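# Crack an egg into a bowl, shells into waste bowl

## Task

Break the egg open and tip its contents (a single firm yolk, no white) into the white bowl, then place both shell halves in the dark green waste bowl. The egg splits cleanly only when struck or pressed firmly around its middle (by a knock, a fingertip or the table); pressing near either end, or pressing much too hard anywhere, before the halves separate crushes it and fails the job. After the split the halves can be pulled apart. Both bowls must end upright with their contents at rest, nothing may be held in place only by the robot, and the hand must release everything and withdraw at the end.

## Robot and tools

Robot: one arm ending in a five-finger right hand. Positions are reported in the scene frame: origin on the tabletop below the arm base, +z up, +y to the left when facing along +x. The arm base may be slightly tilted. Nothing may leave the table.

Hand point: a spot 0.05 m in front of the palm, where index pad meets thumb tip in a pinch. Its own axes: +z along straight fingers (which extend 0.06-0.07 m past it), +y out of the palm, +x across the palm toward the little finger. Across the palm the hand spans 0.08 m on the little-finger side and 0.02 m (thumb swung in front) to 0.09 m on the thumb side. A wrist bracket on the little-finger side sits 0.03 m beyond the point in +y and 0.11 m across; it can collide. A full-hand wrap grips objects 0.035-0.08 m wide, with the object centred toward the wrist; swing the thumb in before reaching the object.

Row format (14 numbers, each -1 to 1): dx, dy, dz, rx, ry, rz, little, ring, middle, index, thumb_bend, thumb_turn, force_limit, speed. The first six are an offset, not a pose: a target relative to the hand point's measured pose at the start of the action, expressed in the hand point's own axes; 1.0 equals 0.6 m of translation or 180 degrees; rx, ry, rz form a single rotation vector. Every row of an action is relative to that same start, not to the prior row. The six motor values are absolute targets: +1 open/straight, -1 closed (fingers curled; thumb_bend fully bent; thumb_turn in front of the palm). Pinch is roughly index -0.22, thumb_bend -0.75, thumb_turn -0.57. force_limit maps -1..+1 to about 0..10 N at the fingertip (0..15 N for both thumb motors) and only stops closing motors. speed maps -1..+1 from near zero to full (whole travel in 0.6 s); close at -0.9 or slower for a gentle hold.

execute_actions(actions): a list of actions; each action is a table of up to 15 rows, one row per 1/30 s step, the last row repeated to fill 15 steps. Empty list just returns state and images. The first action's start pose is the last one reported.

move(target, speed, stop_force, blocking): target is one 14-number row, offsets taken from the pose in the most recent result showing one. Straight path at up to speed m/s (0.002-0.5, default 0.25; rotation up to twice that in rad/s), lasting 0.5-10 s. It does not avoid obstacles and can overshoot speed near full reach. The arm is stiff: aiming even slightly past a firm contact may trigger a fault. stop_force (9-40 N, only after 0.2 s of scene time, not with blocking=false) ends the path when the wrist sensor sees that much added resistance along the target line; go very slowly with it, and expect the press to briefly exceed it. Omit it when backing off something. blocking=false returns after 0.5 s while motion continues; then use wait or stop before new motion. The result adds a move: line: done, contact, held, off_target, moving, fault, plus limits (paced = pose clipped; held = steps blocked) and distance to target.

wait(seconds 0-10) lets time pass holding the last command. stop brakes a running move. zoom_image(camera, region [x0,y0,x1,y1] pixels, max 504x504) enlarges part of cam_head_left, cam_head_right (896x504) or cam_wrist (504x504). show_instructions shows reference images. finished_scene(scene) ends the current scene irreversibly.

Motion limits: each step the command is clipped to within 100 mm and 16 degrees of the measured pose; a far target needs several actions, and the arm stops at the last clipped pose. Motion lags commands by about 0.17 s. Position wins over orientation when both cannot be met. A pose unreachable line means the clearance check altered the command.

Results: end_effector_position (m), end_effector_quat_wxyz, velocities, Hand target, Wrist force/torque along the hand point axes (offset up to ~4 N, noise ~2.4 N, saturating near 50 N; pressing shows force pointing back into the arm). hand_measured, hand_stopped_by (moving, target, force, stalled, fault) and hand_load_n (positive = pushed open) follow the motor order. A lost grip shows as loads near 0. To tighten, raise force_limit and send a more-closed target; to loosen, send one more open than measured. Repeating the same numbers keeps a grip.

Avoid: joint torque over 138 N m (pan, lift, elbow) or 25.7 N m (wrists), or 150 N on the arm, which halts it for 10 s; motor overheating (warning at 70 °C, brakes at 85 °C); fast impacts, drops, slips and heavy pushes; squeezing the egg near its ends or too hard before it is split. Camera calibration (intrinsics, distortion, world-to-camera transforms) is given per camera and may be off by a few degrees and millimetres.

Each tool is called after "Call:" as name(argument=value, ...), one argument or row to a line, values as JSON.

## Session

Call:
execute_actions(
  actions=[],
)

Scene clock: 0.00 s.
end_effector_position=(+0.1783, +0.0942, +0.2302) hand_measured=(+1.000, +1.000, +1.000, +1.000, +1.000, +1.000) hand_load_n=(+0.0, +0.0, +0.0, +0.0, +0.0, +0.0) hand_stopped_by=(target, target, target, target, target, target) hand_force_limit=0.00 hand_speed=-0.80 end_effector_quat_wxyz=(-0.025, +0.844, -0.394, +0.363) end_effector_velocity=(-0.000, -0.000, -0.000) end_effector_angular_velocity=(-0.001, +0.001, +0.001)
Joint positions: [ 0.931 -0.766  2.186  0.485  2.816 -2.847]
Joint velocities: [ 0.     0.     0.001  0.    -0.001 -0.   ]
Wrist force (N, on the end effector, along its own x y z axes, offset not removed): no reading
Wrist torque (N m, same axes, about the end effector's origin, offset not removed): no reading
Hand target: +0.178, +0.094, +0.230; -0.025, +0.844, -0.394, +0.363
camera_calibration (this result's frames):
cam_wrist: T_world_to_cam=[[-0.684477, -0.594931, -0.421365, 0.281631], [-0.635022, 0.770443, -0.0562513, 0.0536845], [0.358103, 0.229074, -0.905145, 0.247869], [0, 0, 0, 1]] pos_world=[0.138098, 0.06941, 0.346047]

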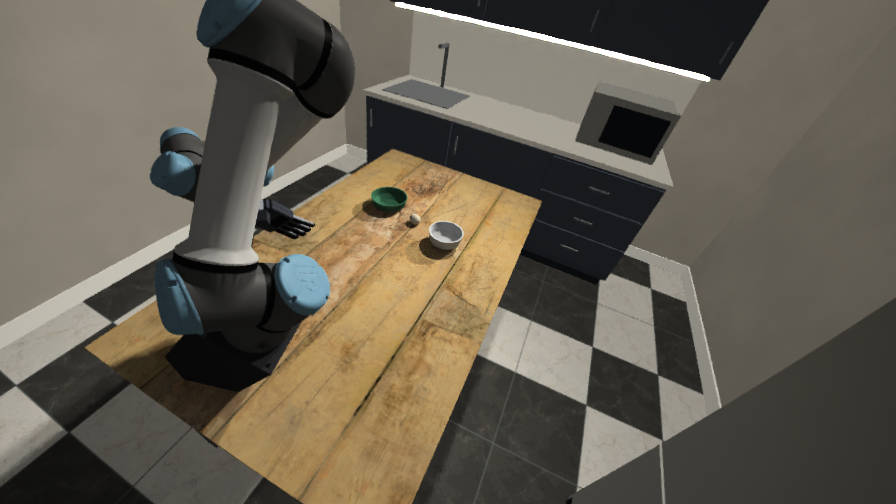

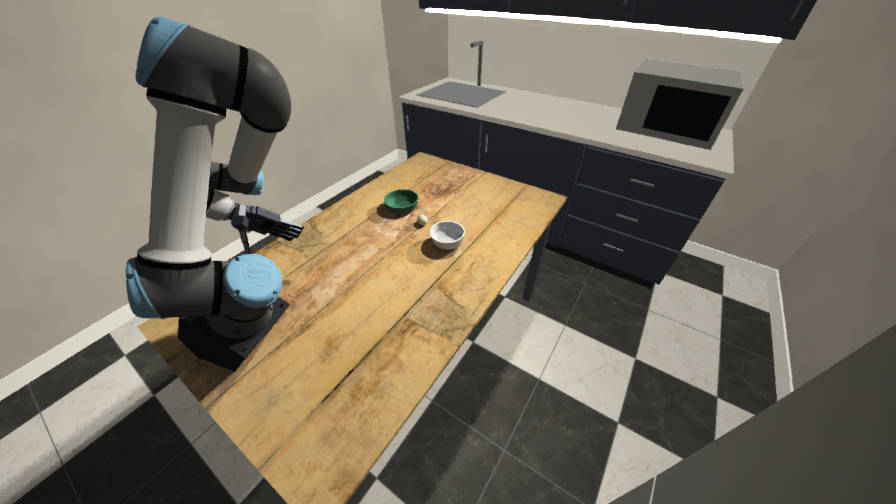

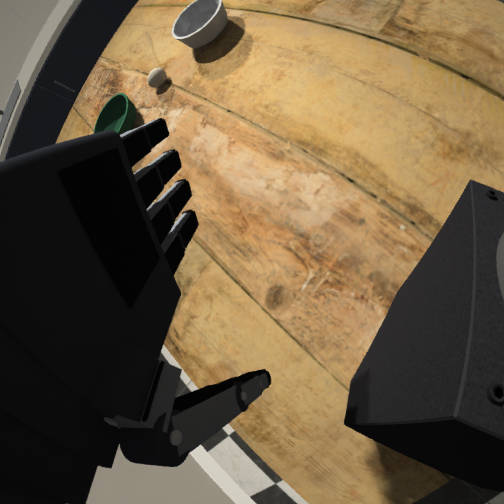

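Call:
move(
  target=[0.437,-0.24,0.573,0.054,-0.065,0.253,1,1,1,0.5,-0.3,-1,0,0],
  speed=0.25,
)

Scene clock: 22.83 s.
end_effector_position=(+0.5999, -0.0686, +0.1793) hand_measured=(+1.000, +1.000, +1.000, +0.500, -0.300, -1.000) hand_load_n=(+0.0, +0.0, +0.0, +0.0, +0.0, +0.0) hand_stopped_by=(target, target, target, target, target, target) hand_force_limit=0.00 hand_speed=0.00 end_effector_quat_wxyz=(-0.272, +0.653, -0.654, +0.270) end_effector_velocity=(+0.002, -0.000, -0.000) end_effector_angular_velocity=(+0.003, +0.001, -0.001)
Joint positions: [-0.208 -1.34   1.833 -0.045  1.841 -3.753]
Joint velocities: [-0.001  0.004 -0.008  0.005 -0.002  0.003]
Wrist force (N, on the end effector, along its own x y z axes, offset not removed): [0.8 -3.2 0.8]
Wrist torque (N m, same axes, about the end effector's origin, offset not removed): [-0.57 -0.19 -0.18]
Hand target: +0.600, -0.069, +0.179; -0.272, +0.653, -0.654, +0.269
Off the commanded pose: 0.001 m, 0 deg.
move: done
camera_calibration (this result's frames):
cam_wrist: T_world_to_cam=[[-0.685324, 0.136838, -0.715267, 0.555258], [-0.315864, 0.829136, 0.461264, 0.16381], [0.656172, 0.542042, -0.525004, -0.13745], [0, 0, 0, 1]] pos_world=[0.522464, -0.137298, 0.249436]

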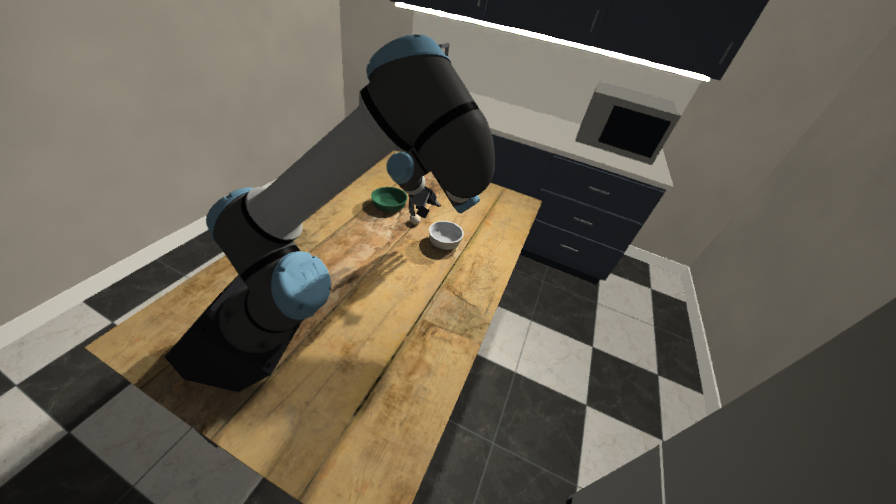

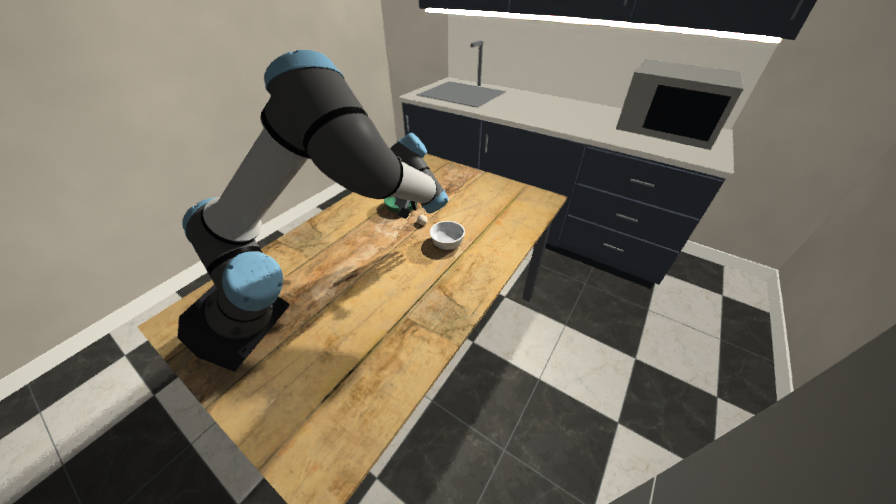

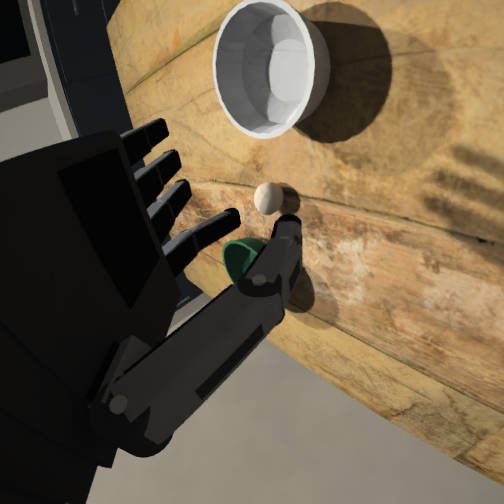

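Call:
move(
  target=[-0.088,-0.053,0.265,0,0,0,1,1,1,0.5,-0.3,-1,0,0],
  speed=0.15,
)

Scene clock: 43.70 s.
end_effector_position=(+0.7346, -0.0155, +0.0897) hand_measured=(+1.000, +1.000, +1.000, +0.500, -0.300, -1.000) hand_load_n=(+0.0, +0.0, +0.0, +0.0, +0.0, +0.0) hand_stopped_by=(target, target, target, target, target, target) hand_force_limit=0.00 hand_speed=0.00 end_effector_quat_wxyz=(-0.272, +0.653, -0.654, +0.270) end_effector_velocity=(+0.002, +0.001, -0.001) end_effector_angular_velocity=(-0.000, -0.000, -0.000)
Joint positions: [-0.177 -0.928  1.433 -0.052  1.869 -3.739]
Joint velocities: [ 0.     0.006 -0.009  0.002  0.     0.   ]
Wrist force (N, on the end effector, along its own x y z axes, offset not removed): [-3.1 -1.9 -0.9]
Wrist torque (N m, same axes, about the end effector's origin, offset not removed): [-0.10 0.15 -0.43]
Hand target: +0.735, -0.015, +0.090; -0.271, +0.653, -0.654, +0.270
Off the commanded pose: 0.000 m, 0 deg.
move: done
camera_calibration (this result's frames):
cam_wrist: T_world_to_cam=[[-0.685217, 0.136804, -0.715375, 0.576165], [-0.315921, 0.829168, 0.461167, 0.203692], [0.656255, 0.542001, -0.524941, -0.301667], [0, 0, 0, 1]] pos_world=[0.657119, -0.0842121, 0.159881]

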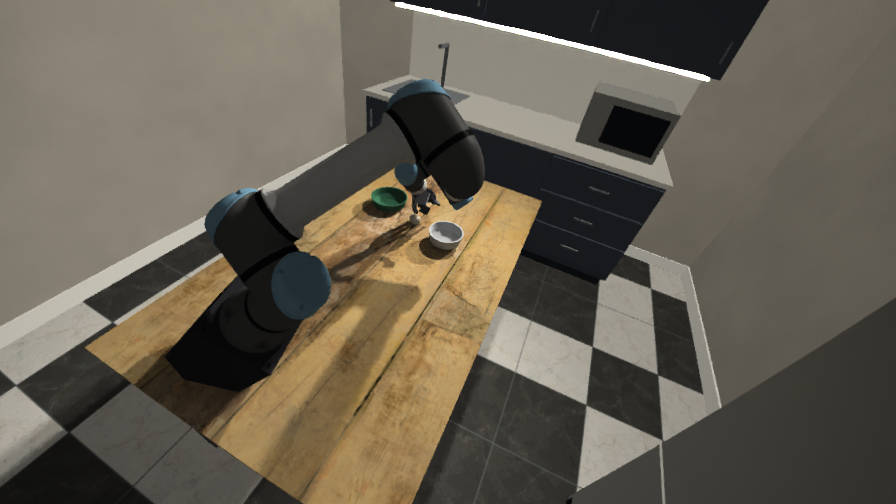

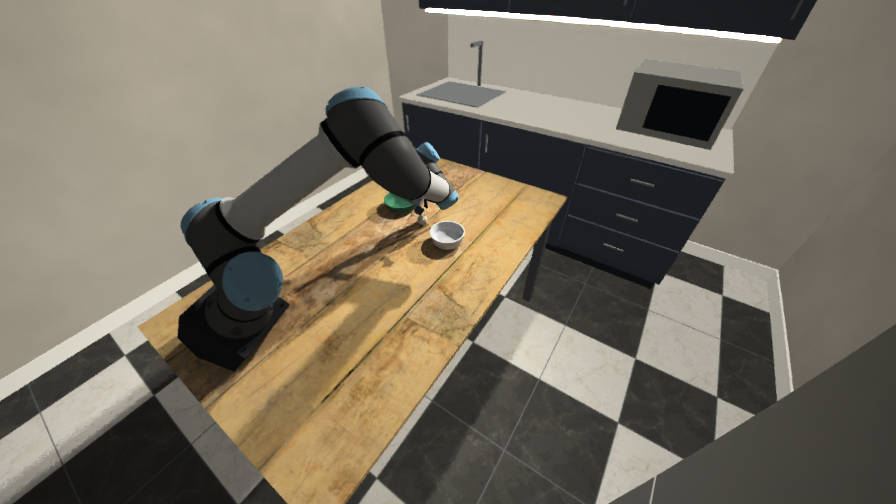

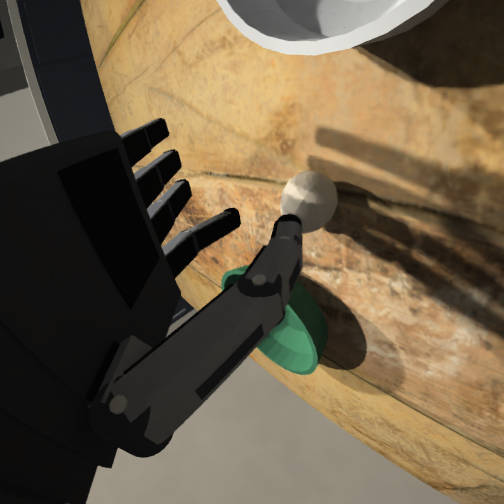

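Call:
zoom_image(
  camera="cam_head_left",
  region=[385,195,445,240],
)

Call:
zoom_image(
  camera="cam_wrist",
  region=[240,140,380,260],
)

Region (385, 195, 445, 240) of cam_head_left's 896x504 image, scaled by 8.400, with more detail than that image has; it fills the top 378 rows of this view, and the rest is white.

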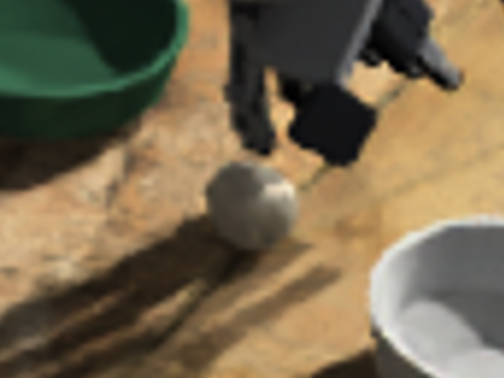

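Region (240, 140, 380, 260) of cam_wrist's 504x504 image, scaled by 3.600, with more detail than that image has; it fills the top 432 rows of this view, and the rest is white.

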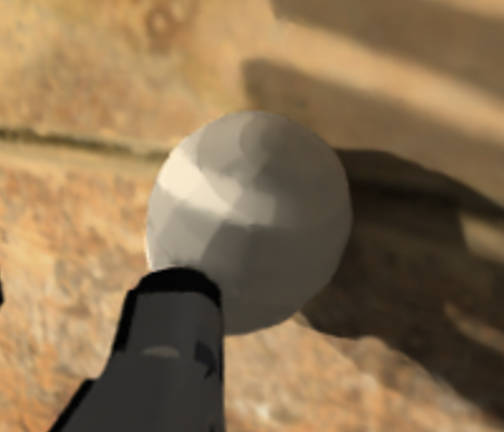

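Call:
move(
  target=[-0.007,-0.011,0.011,0,0.118,0.118,-1,-1,1,0.5,-0.3,-1,0,0],
  speed=0.15,
)

Call:
zoom_image(
  camera="cam_wrist",
  region=[200,100,440,300],
)

Scene clock: 92.70 s.
end_effector_position=(+0.7438, -0.0113, +0.0898) hand_measured=(-1.000, -1.000, +1.000, +0.500, -0.300, -1.000) hand_load_n=(+0.0, +0.0, +0.0, +0.0, +0.0, +0.0) hand_stopped_by=(target, target, target, target, target, target) hand_force_limit=0.00 hand_speed=0.00 end_effector_quat_wxyz=(+0.192, -0.462, +0.800, -0.330) end_effector_velocity=(+0.000, -0.000, -0.000) end_effector_angular_velocity=(-0.000, +0.001, -0.013)
Joint positions: [-0.07  -0.856  1.417 -0.262  2.304 -3.407]
Joint velocities: [ 0.002  0.004 -0.005 -0.001  0.012  0.008]
Wrist force (N, on the end effector, along its own x y z axes, offset not removed): [-3.0 -2.2 1.4]
Wrist torque (N m, same axes, about the end effector's origin, offset not removed): [-0.36 0.35 -0.19]
Hand target: +0.744, -0.011, +0.090; +0.192, -0.462, +0.801, -0.330
Off the commanded pose: 0.000 m, 0 deg.
move: done
camera_calibration (this result's frames):
cam_wrist: T_world_to_cam=[[-0.526406, 0.460926, -0.714454, 0.467409], [0.140916, 0.875979, 0.461307, -0.136144], [0.838474, 0.142156, -0.526073, -0.449915], [0, 0, 0, 1]] pos_world=[0.642474, -0.0322234, 0.160058]

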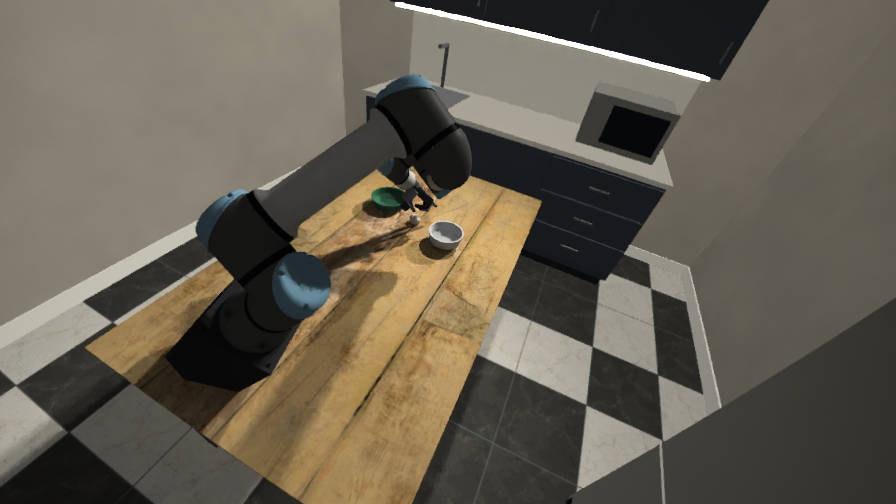

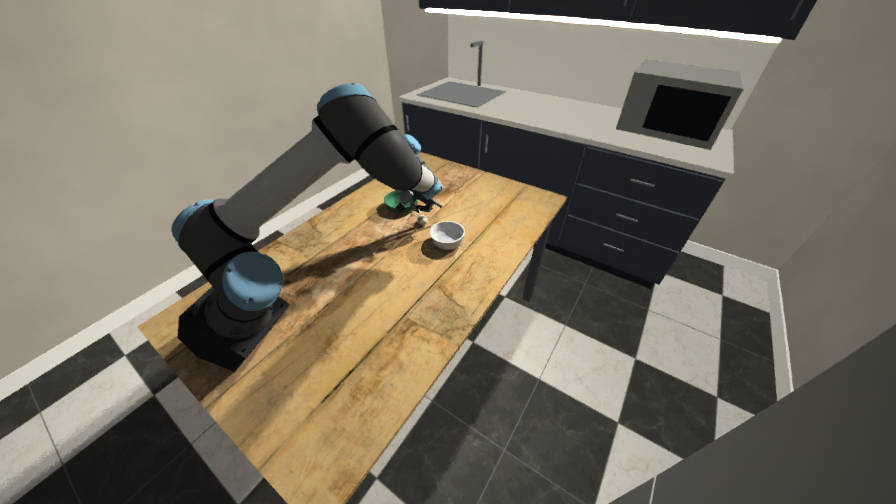

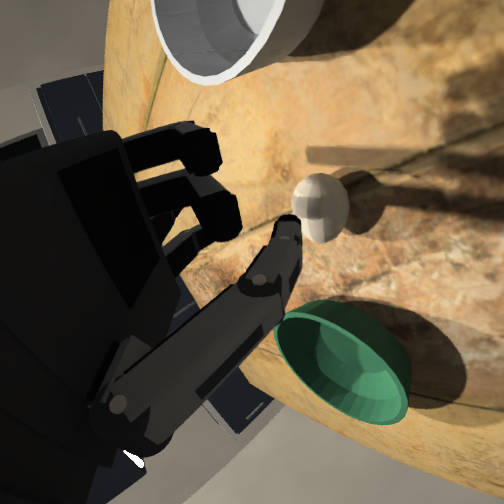

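Region (200, 100, 440, 300) of cam_wrist's 504x504 image, scaled by 2.100, with more detail than that image has.

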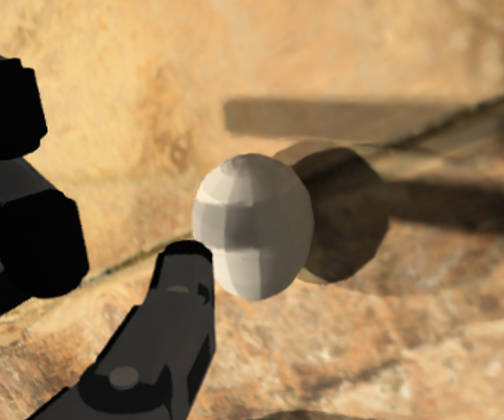

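Call:
move(
  target=[0,0.047,0.047,0,0,0,-1,-1,1,0.5,-0.3,-1,0,0],
  speed=0.05,
)

Scene clock: 109.63 s.
end_effector_position=(+0.7438, -0.0112, +0.0502) hand_measured=(-1.000, -1.000, +1.000, +0.500, -0.300, -1.000) hand_load_n=(+0.0, +0.0, +0.0, +0.0, +0.0, +0.0) hand_stopped_by=(target, target, target, target, target, target) hand_force_limit=0.00 hand_speed=0.00 end_effector_quat_wxyz=(+0.192, -0.462, +0.800, -0.330) end_effector_velocity=(+0.001, -0.000, -0.001) end_effector_angular_velocity=(-0.000, -0.001, -0.001)
Joint positions: [-0.111 -0.814  1.43  -0.328  2.264 -3.423]
Joint velocities: [-0.002  0.002 -0.    -0.004 -0.002 -0.001]
Wrist force (N, on the end effector, along its own x y z axes, offset not removed): [-0.7 -0.8 -1.6]
Wrist torque (N m, same axes, about the end effector's origin, offset not removed): [-0.01 0.11 -0.23]
Hand target: +0.744, -0.011, +0.050; +0.192, -0.462, +0.800, -0.330
Off the commanded pose: 0.000 m, 0 deg.
move: done
camera_calibration (this result's frames):
cam_wrist: T_world_to_cam=[[-0.526416, 0.461003, -0.714396, 0.439073], [0.140955, 0.875934, 0.461379, -0.118051], [0.838462, 0.142179, -0.526086, -0.470738], [0, 0, 0, 1]] pos_world=[0.642471, -0.0320799, 0.12049]

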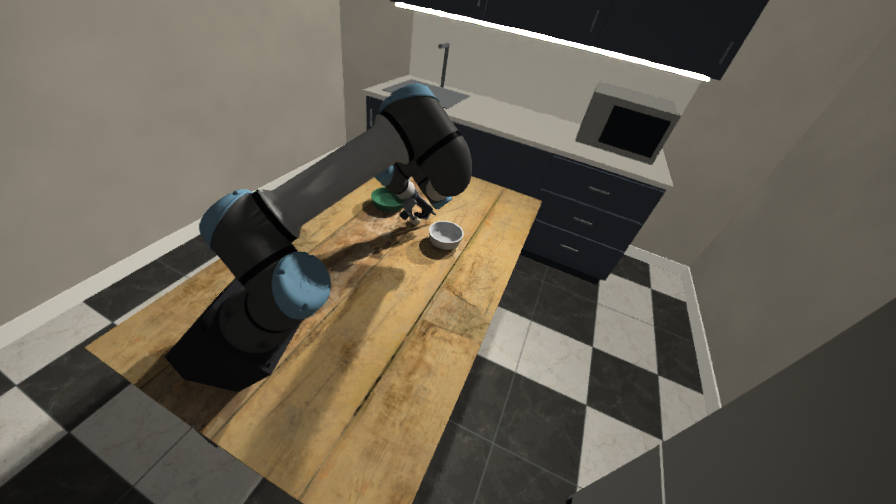

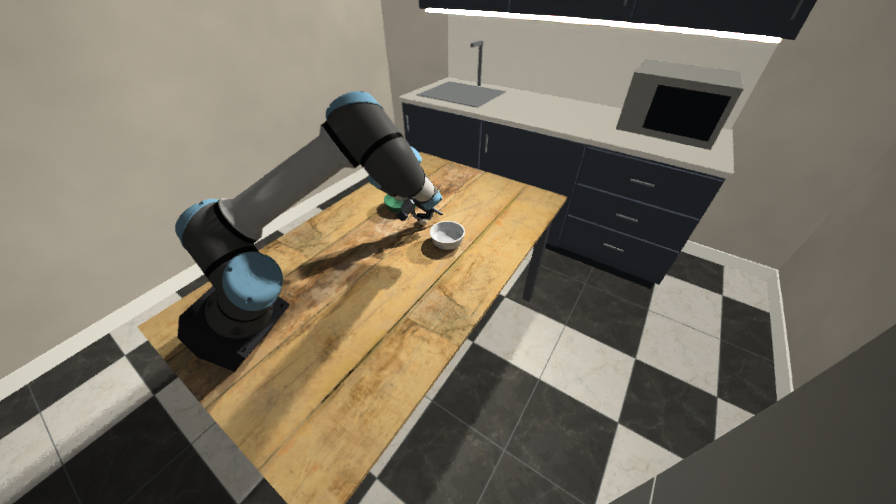

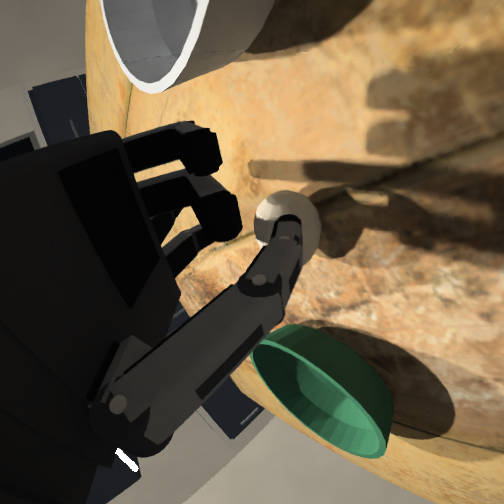

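Call:
move(
  target=[0,0.0215,0.0215,0,0,0,-1,-1,1,0.5,-0.3,-1,0,0],
  speed=0.015,
  stop_force=9,
)

Scene clock: 123.73 s.
end_effector_position=(+0.7438, -0.0111, +0.0322) hand_measured=(-1.000, -1.000, +1.000, +0.500, -0.300, -1.000) hand_load_n=(+0.0, +0.0, +0.0, +0.0, +0.0, +0.0) hand_stopped_by=(target, target, target, target, target, target) hand_force_limit=0.00 hand_speed=0.00 end_effector_quat_wxyz=(+0.192, -0.462, +0.800, -0.330) end_effector_velocity=(-0.000, -0.000, -0.003) end_effector_angular_velocity=(-0.000, +0.001, -0.000)
Joint positions: [-0.129 -0.792  1.432 -0.356  2.246 -3.43 ]
Joint velocities: [-0.003  0.003 -0.    -0.003 -0.002 -0.001]
Wrist force (N, on the end effector, along its own x y z axes, offset not removed): [-0.6 -1.7 1.2]
Wrist torque (N m, same axes, about the end effector's origin, offset not removed): [-0.31 -0.02 -0.09]
Hand target: +0.744, -0.011, +0.032; +0.192, -0.462, +0.800, -0.330
Off the commanded pose: 0.000 m, 0 deg.
move: done
camera_calibration (this result's frames):
cam_wrist: T_world_to_cam=[[-0.526424, 0.461037, -0.714369, 0.426213], [0.140972, 0.875915, 0.461412, -0.109836], [0.838454, 0.142193, -0.526096, -0.480193], [0, 0, 0, 1]] pos_world=[0.642472, -0.0320133, 0.102525]

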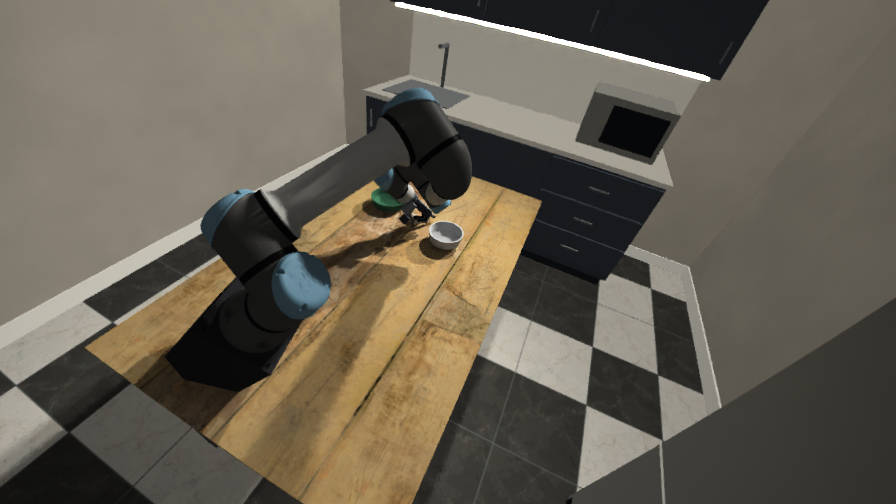

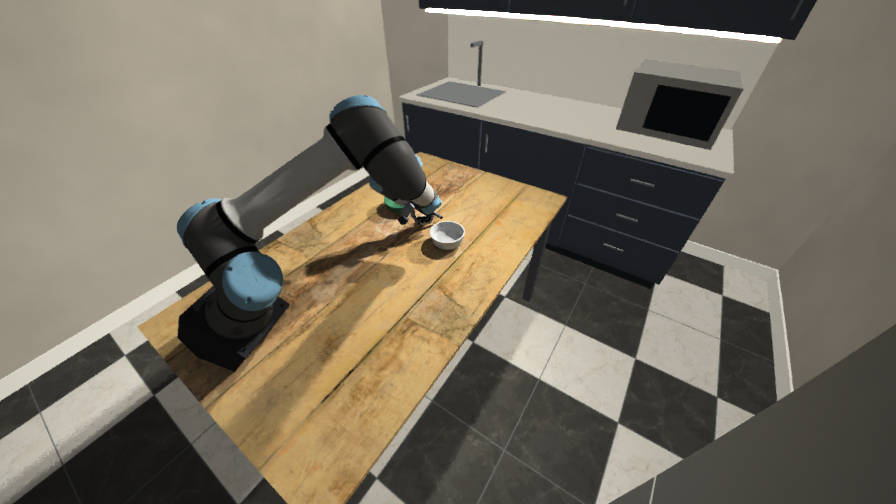

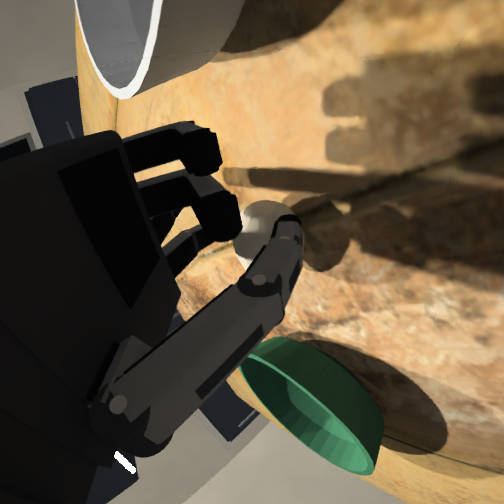

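Call:
move(
  target=[-0.007,0,0,0,0,0,-1,-1,1,0.5,-0.3,-1,0,0],
  speed=0.01,
)

Call:
execute_actions(
  actions=[
    [[0,0,0,0,0,0,-1,-1,1,-0.6,-0.9,-1,-0.2,-0.88]],
  ],
)

Call:
wait(
  seconds=8,
)

Scene clock: 140.87 s.
end_effector_position=(+0.7457, -0.0077, +0.0322) hand_measured=(-1.000, -1.000, +1.000, +0.500, -0.300, -1.000) hand_load_n=(+0.0, +0.0, +0.0, +0.0, +0.0, +0.0) hand_stopped_by=(target, target, target, target, target, target) hand_force_limit=0.00 hand_speed=0.00 end_effector_quat_wxyz=(+0.192, -0.462, +0.800, -0.330) end_effector_velocity=(+0.001, +0.002, +0.001) end_effector_angular_velocity=(+0.000, +0.000, +0.001)
Joint positions: [-0.124 -0.785  1.423 -0.353  2.251 -3.428]
Joint velocities: [ 0.004  0.004 -0.006  0.003  0.003  0.001]
Wrist force (N, on the end effector, along its own x y z axes, offset not removed): [-1.4 -0.1 0.2]
Wrist torque (N m, same axes, about the end effector's origin, offset not removed): [0.12 0.14 -0.10]
Hand target: +0.746, -0.007, +0.032; +0.192, -0.462, +0.800, -0.330
Off the commanded pose: 0.000 m, 0 deg.
move: done
camera_calibration (this result's frames):
cam_wrist: T_world_to_cam=[[-0.526416, 0.461031, -0.714378, 0.42566], [0.140978, 0.87592, 0.461399, -0.113077], [0.838458, 0.142176, -0.526094, -0.482328], [0, 0, 0, 1]] pos_world=[0.644427, -0.0286206, 0.102506]

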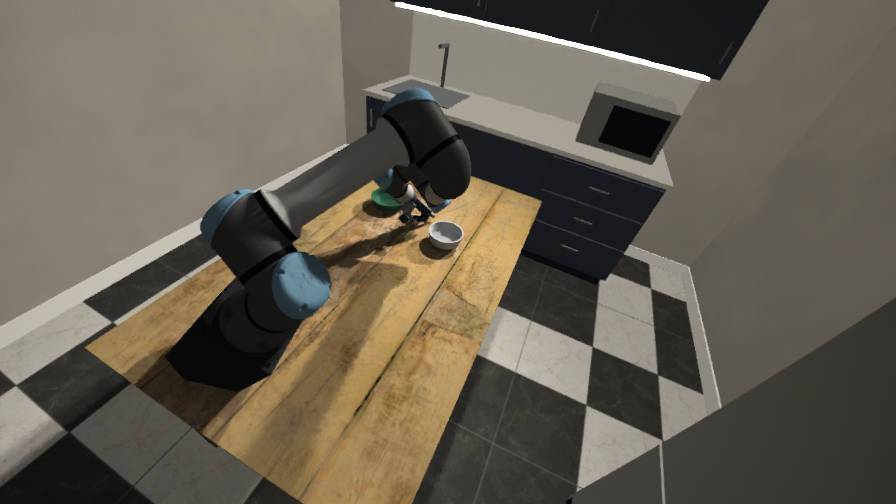

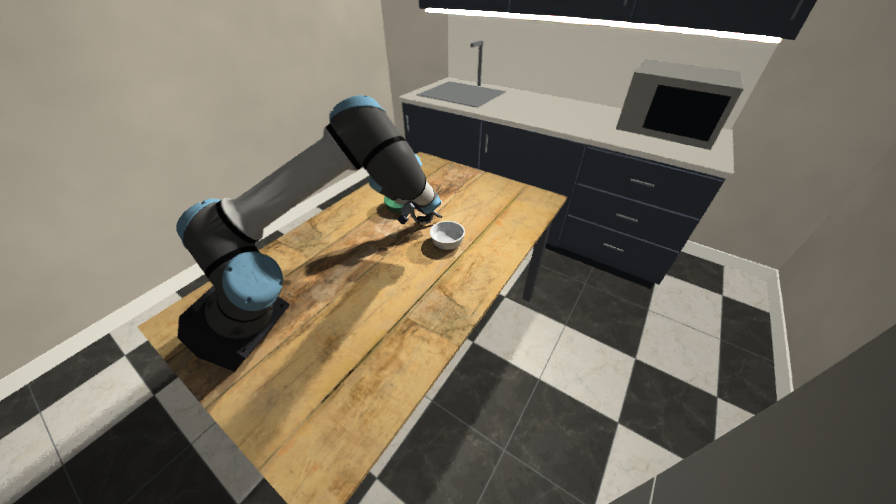

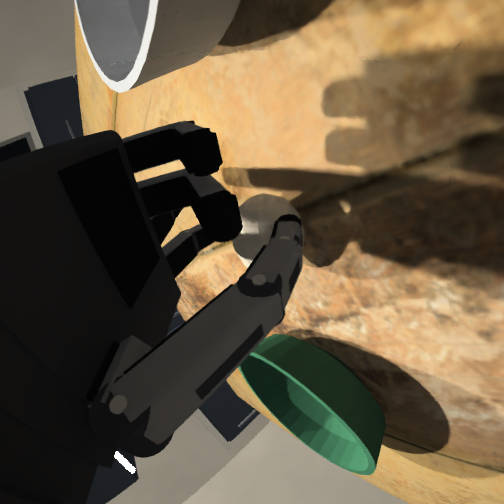

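Scene clock: 141.37 s.
end_effector_position=(+0.7457, -0.0076, +0.0322) hand_measured=(-1.000, -1.000, +1.000, +0.420, -0.350, -1.000) hand_load_n=(+0.0, +0.0, +0.0, +0.0, +0.0, +0.0) hand_stopped_by=(target, target, target, moving, moving, target) hand_force_limit=-0.20 hand_speed=-0.88 end_effector_quat_wxyz=(+0.192, -0.462, +0.800, -0.330) end_effector_velocity=(-0.000, +0.001, -0.000) end_effector_angular_velocity=(+0.001, -0.001, +0.002)
Joint positions: [-0.124 -0.785  1.423 -0.353  2.251 -3.428]
Joint velocities: [ 0.     0.     0.002 -0.001 -0.002  0.   ]
Wrist force (N, on the end effector, along its own x y z axes, offset not removed): [0.7 -1.3 -0.5]
Wrist torque (N m, same axes, about the end effector's origin, offset not removed): [-0.10 -0.16 0.14]
Hand target: +0.746, -0.008, +0.032; +0.192, -0.462, +0.800, -0.330
Off the commanded pose: 0.000 m, 0 deg.
camera_calibration (this result's frames):
cam_wrist: T_world_to_cam=[[-0.526522, 0.461001, -0.71432, 0.425657], [0.140953, 0.875924, 0.4614, -0.113149], [0.838396, 0.142251, -0.526172, -0.482292], [0, 0, 0, 1]] pos_world=[0.644418, -0.028512, 0.102494]

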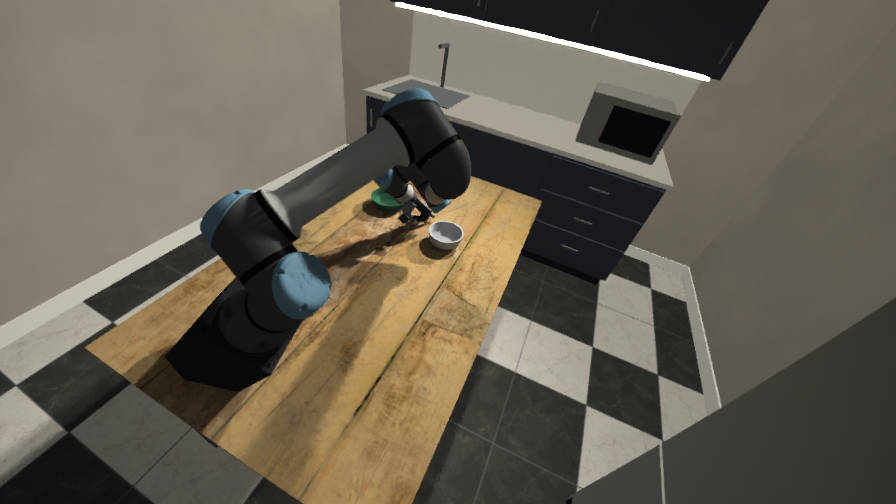

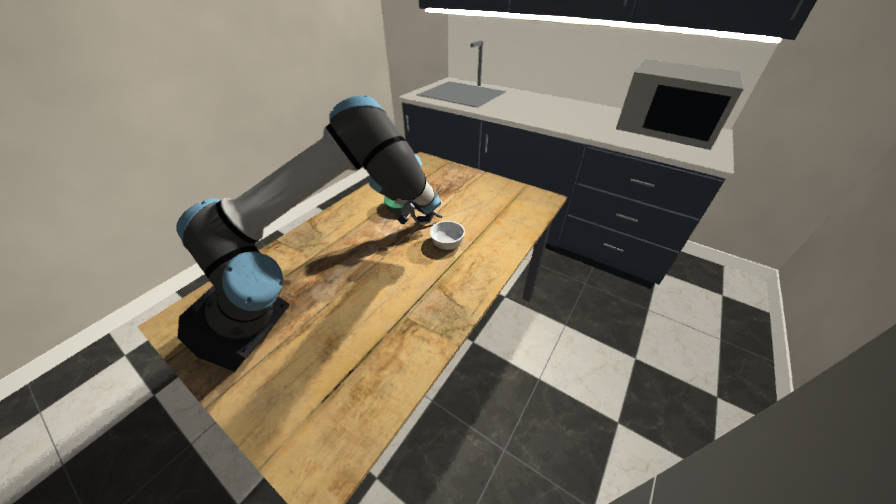

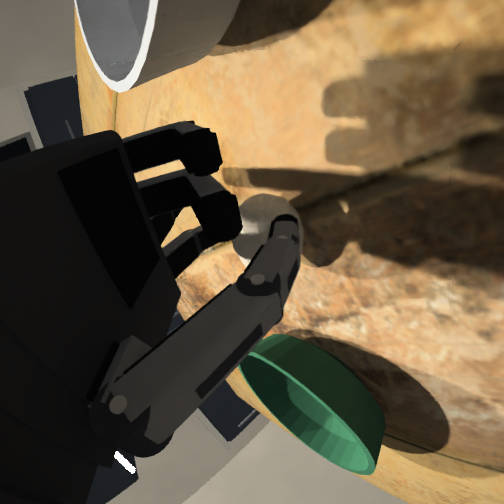

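Scene clock: 149.37 s.
end_effector_position=(+0.7457, -0.0077, +0.0322) hand_measured=(-1.000, -1.000, +1.000, +0.310, -0.454, -1.000) hand_load_n=(+0.0, +0.0, +0.0, +7.5, +6.0, -1.0) hand_stopped_by=(target, target, target, force, force, target) hand_force_limit=-0.20 hand_speed=-0.88 end_effector_quat_wxyz=(+0.192, -0.462, +0.800, -0.330) end_effector_velocity=(+0.000, +0.000, +0.001) end_effector_angular_velocity=(-0.000, -0.001, -0.000)
Joint positions: [-0.124 -0.785  1.423 -0.353  2.251 -3.428]
Joint velocities: [ 0.001 -0.001  0.    -0.001  0.001  0.   ]
Wrist force (N, on the end effector, along its own x y z axes, offset not removed): [-0.5 -3.8 0.5]
Wrist torque (N m, same axes, about the end effector's origin, offset not removed): [-0.44 -0.15 -0.02]
Hand target: +0.746, -0.008, +0.032; +0.192, -0.462, +0.800, -0.330
Off the commanded pose: 0.000 m, 0 deg.
wait: 8.00 s; at rest by 0.97 s
camera_calibration (this result's frames):
cam_wrist: T_world_to_cam=[[-0.526413, 0.461032, -0.71438, 0.425658], [0.14098, 0.87592, 0.461399, -0.113078], [0.838459, 0.142173, -0.526092, -0.48233], [0, 0, 0, 1]] pos_world=[0.644428, -0.0286204, 0.102506]

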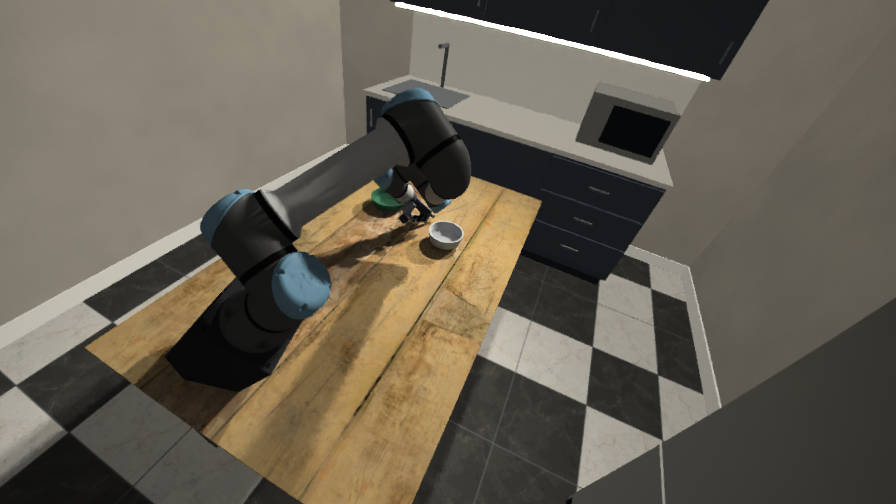

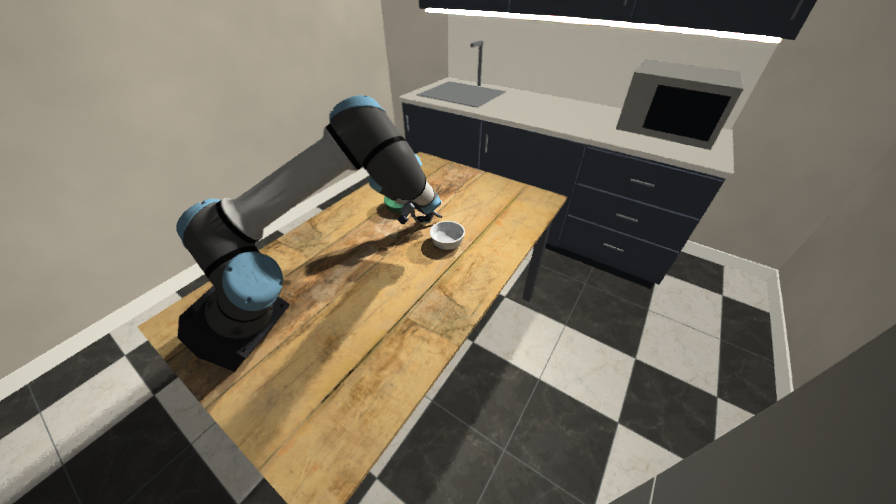

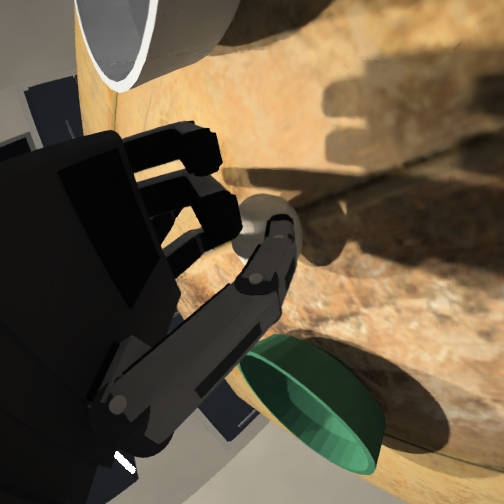

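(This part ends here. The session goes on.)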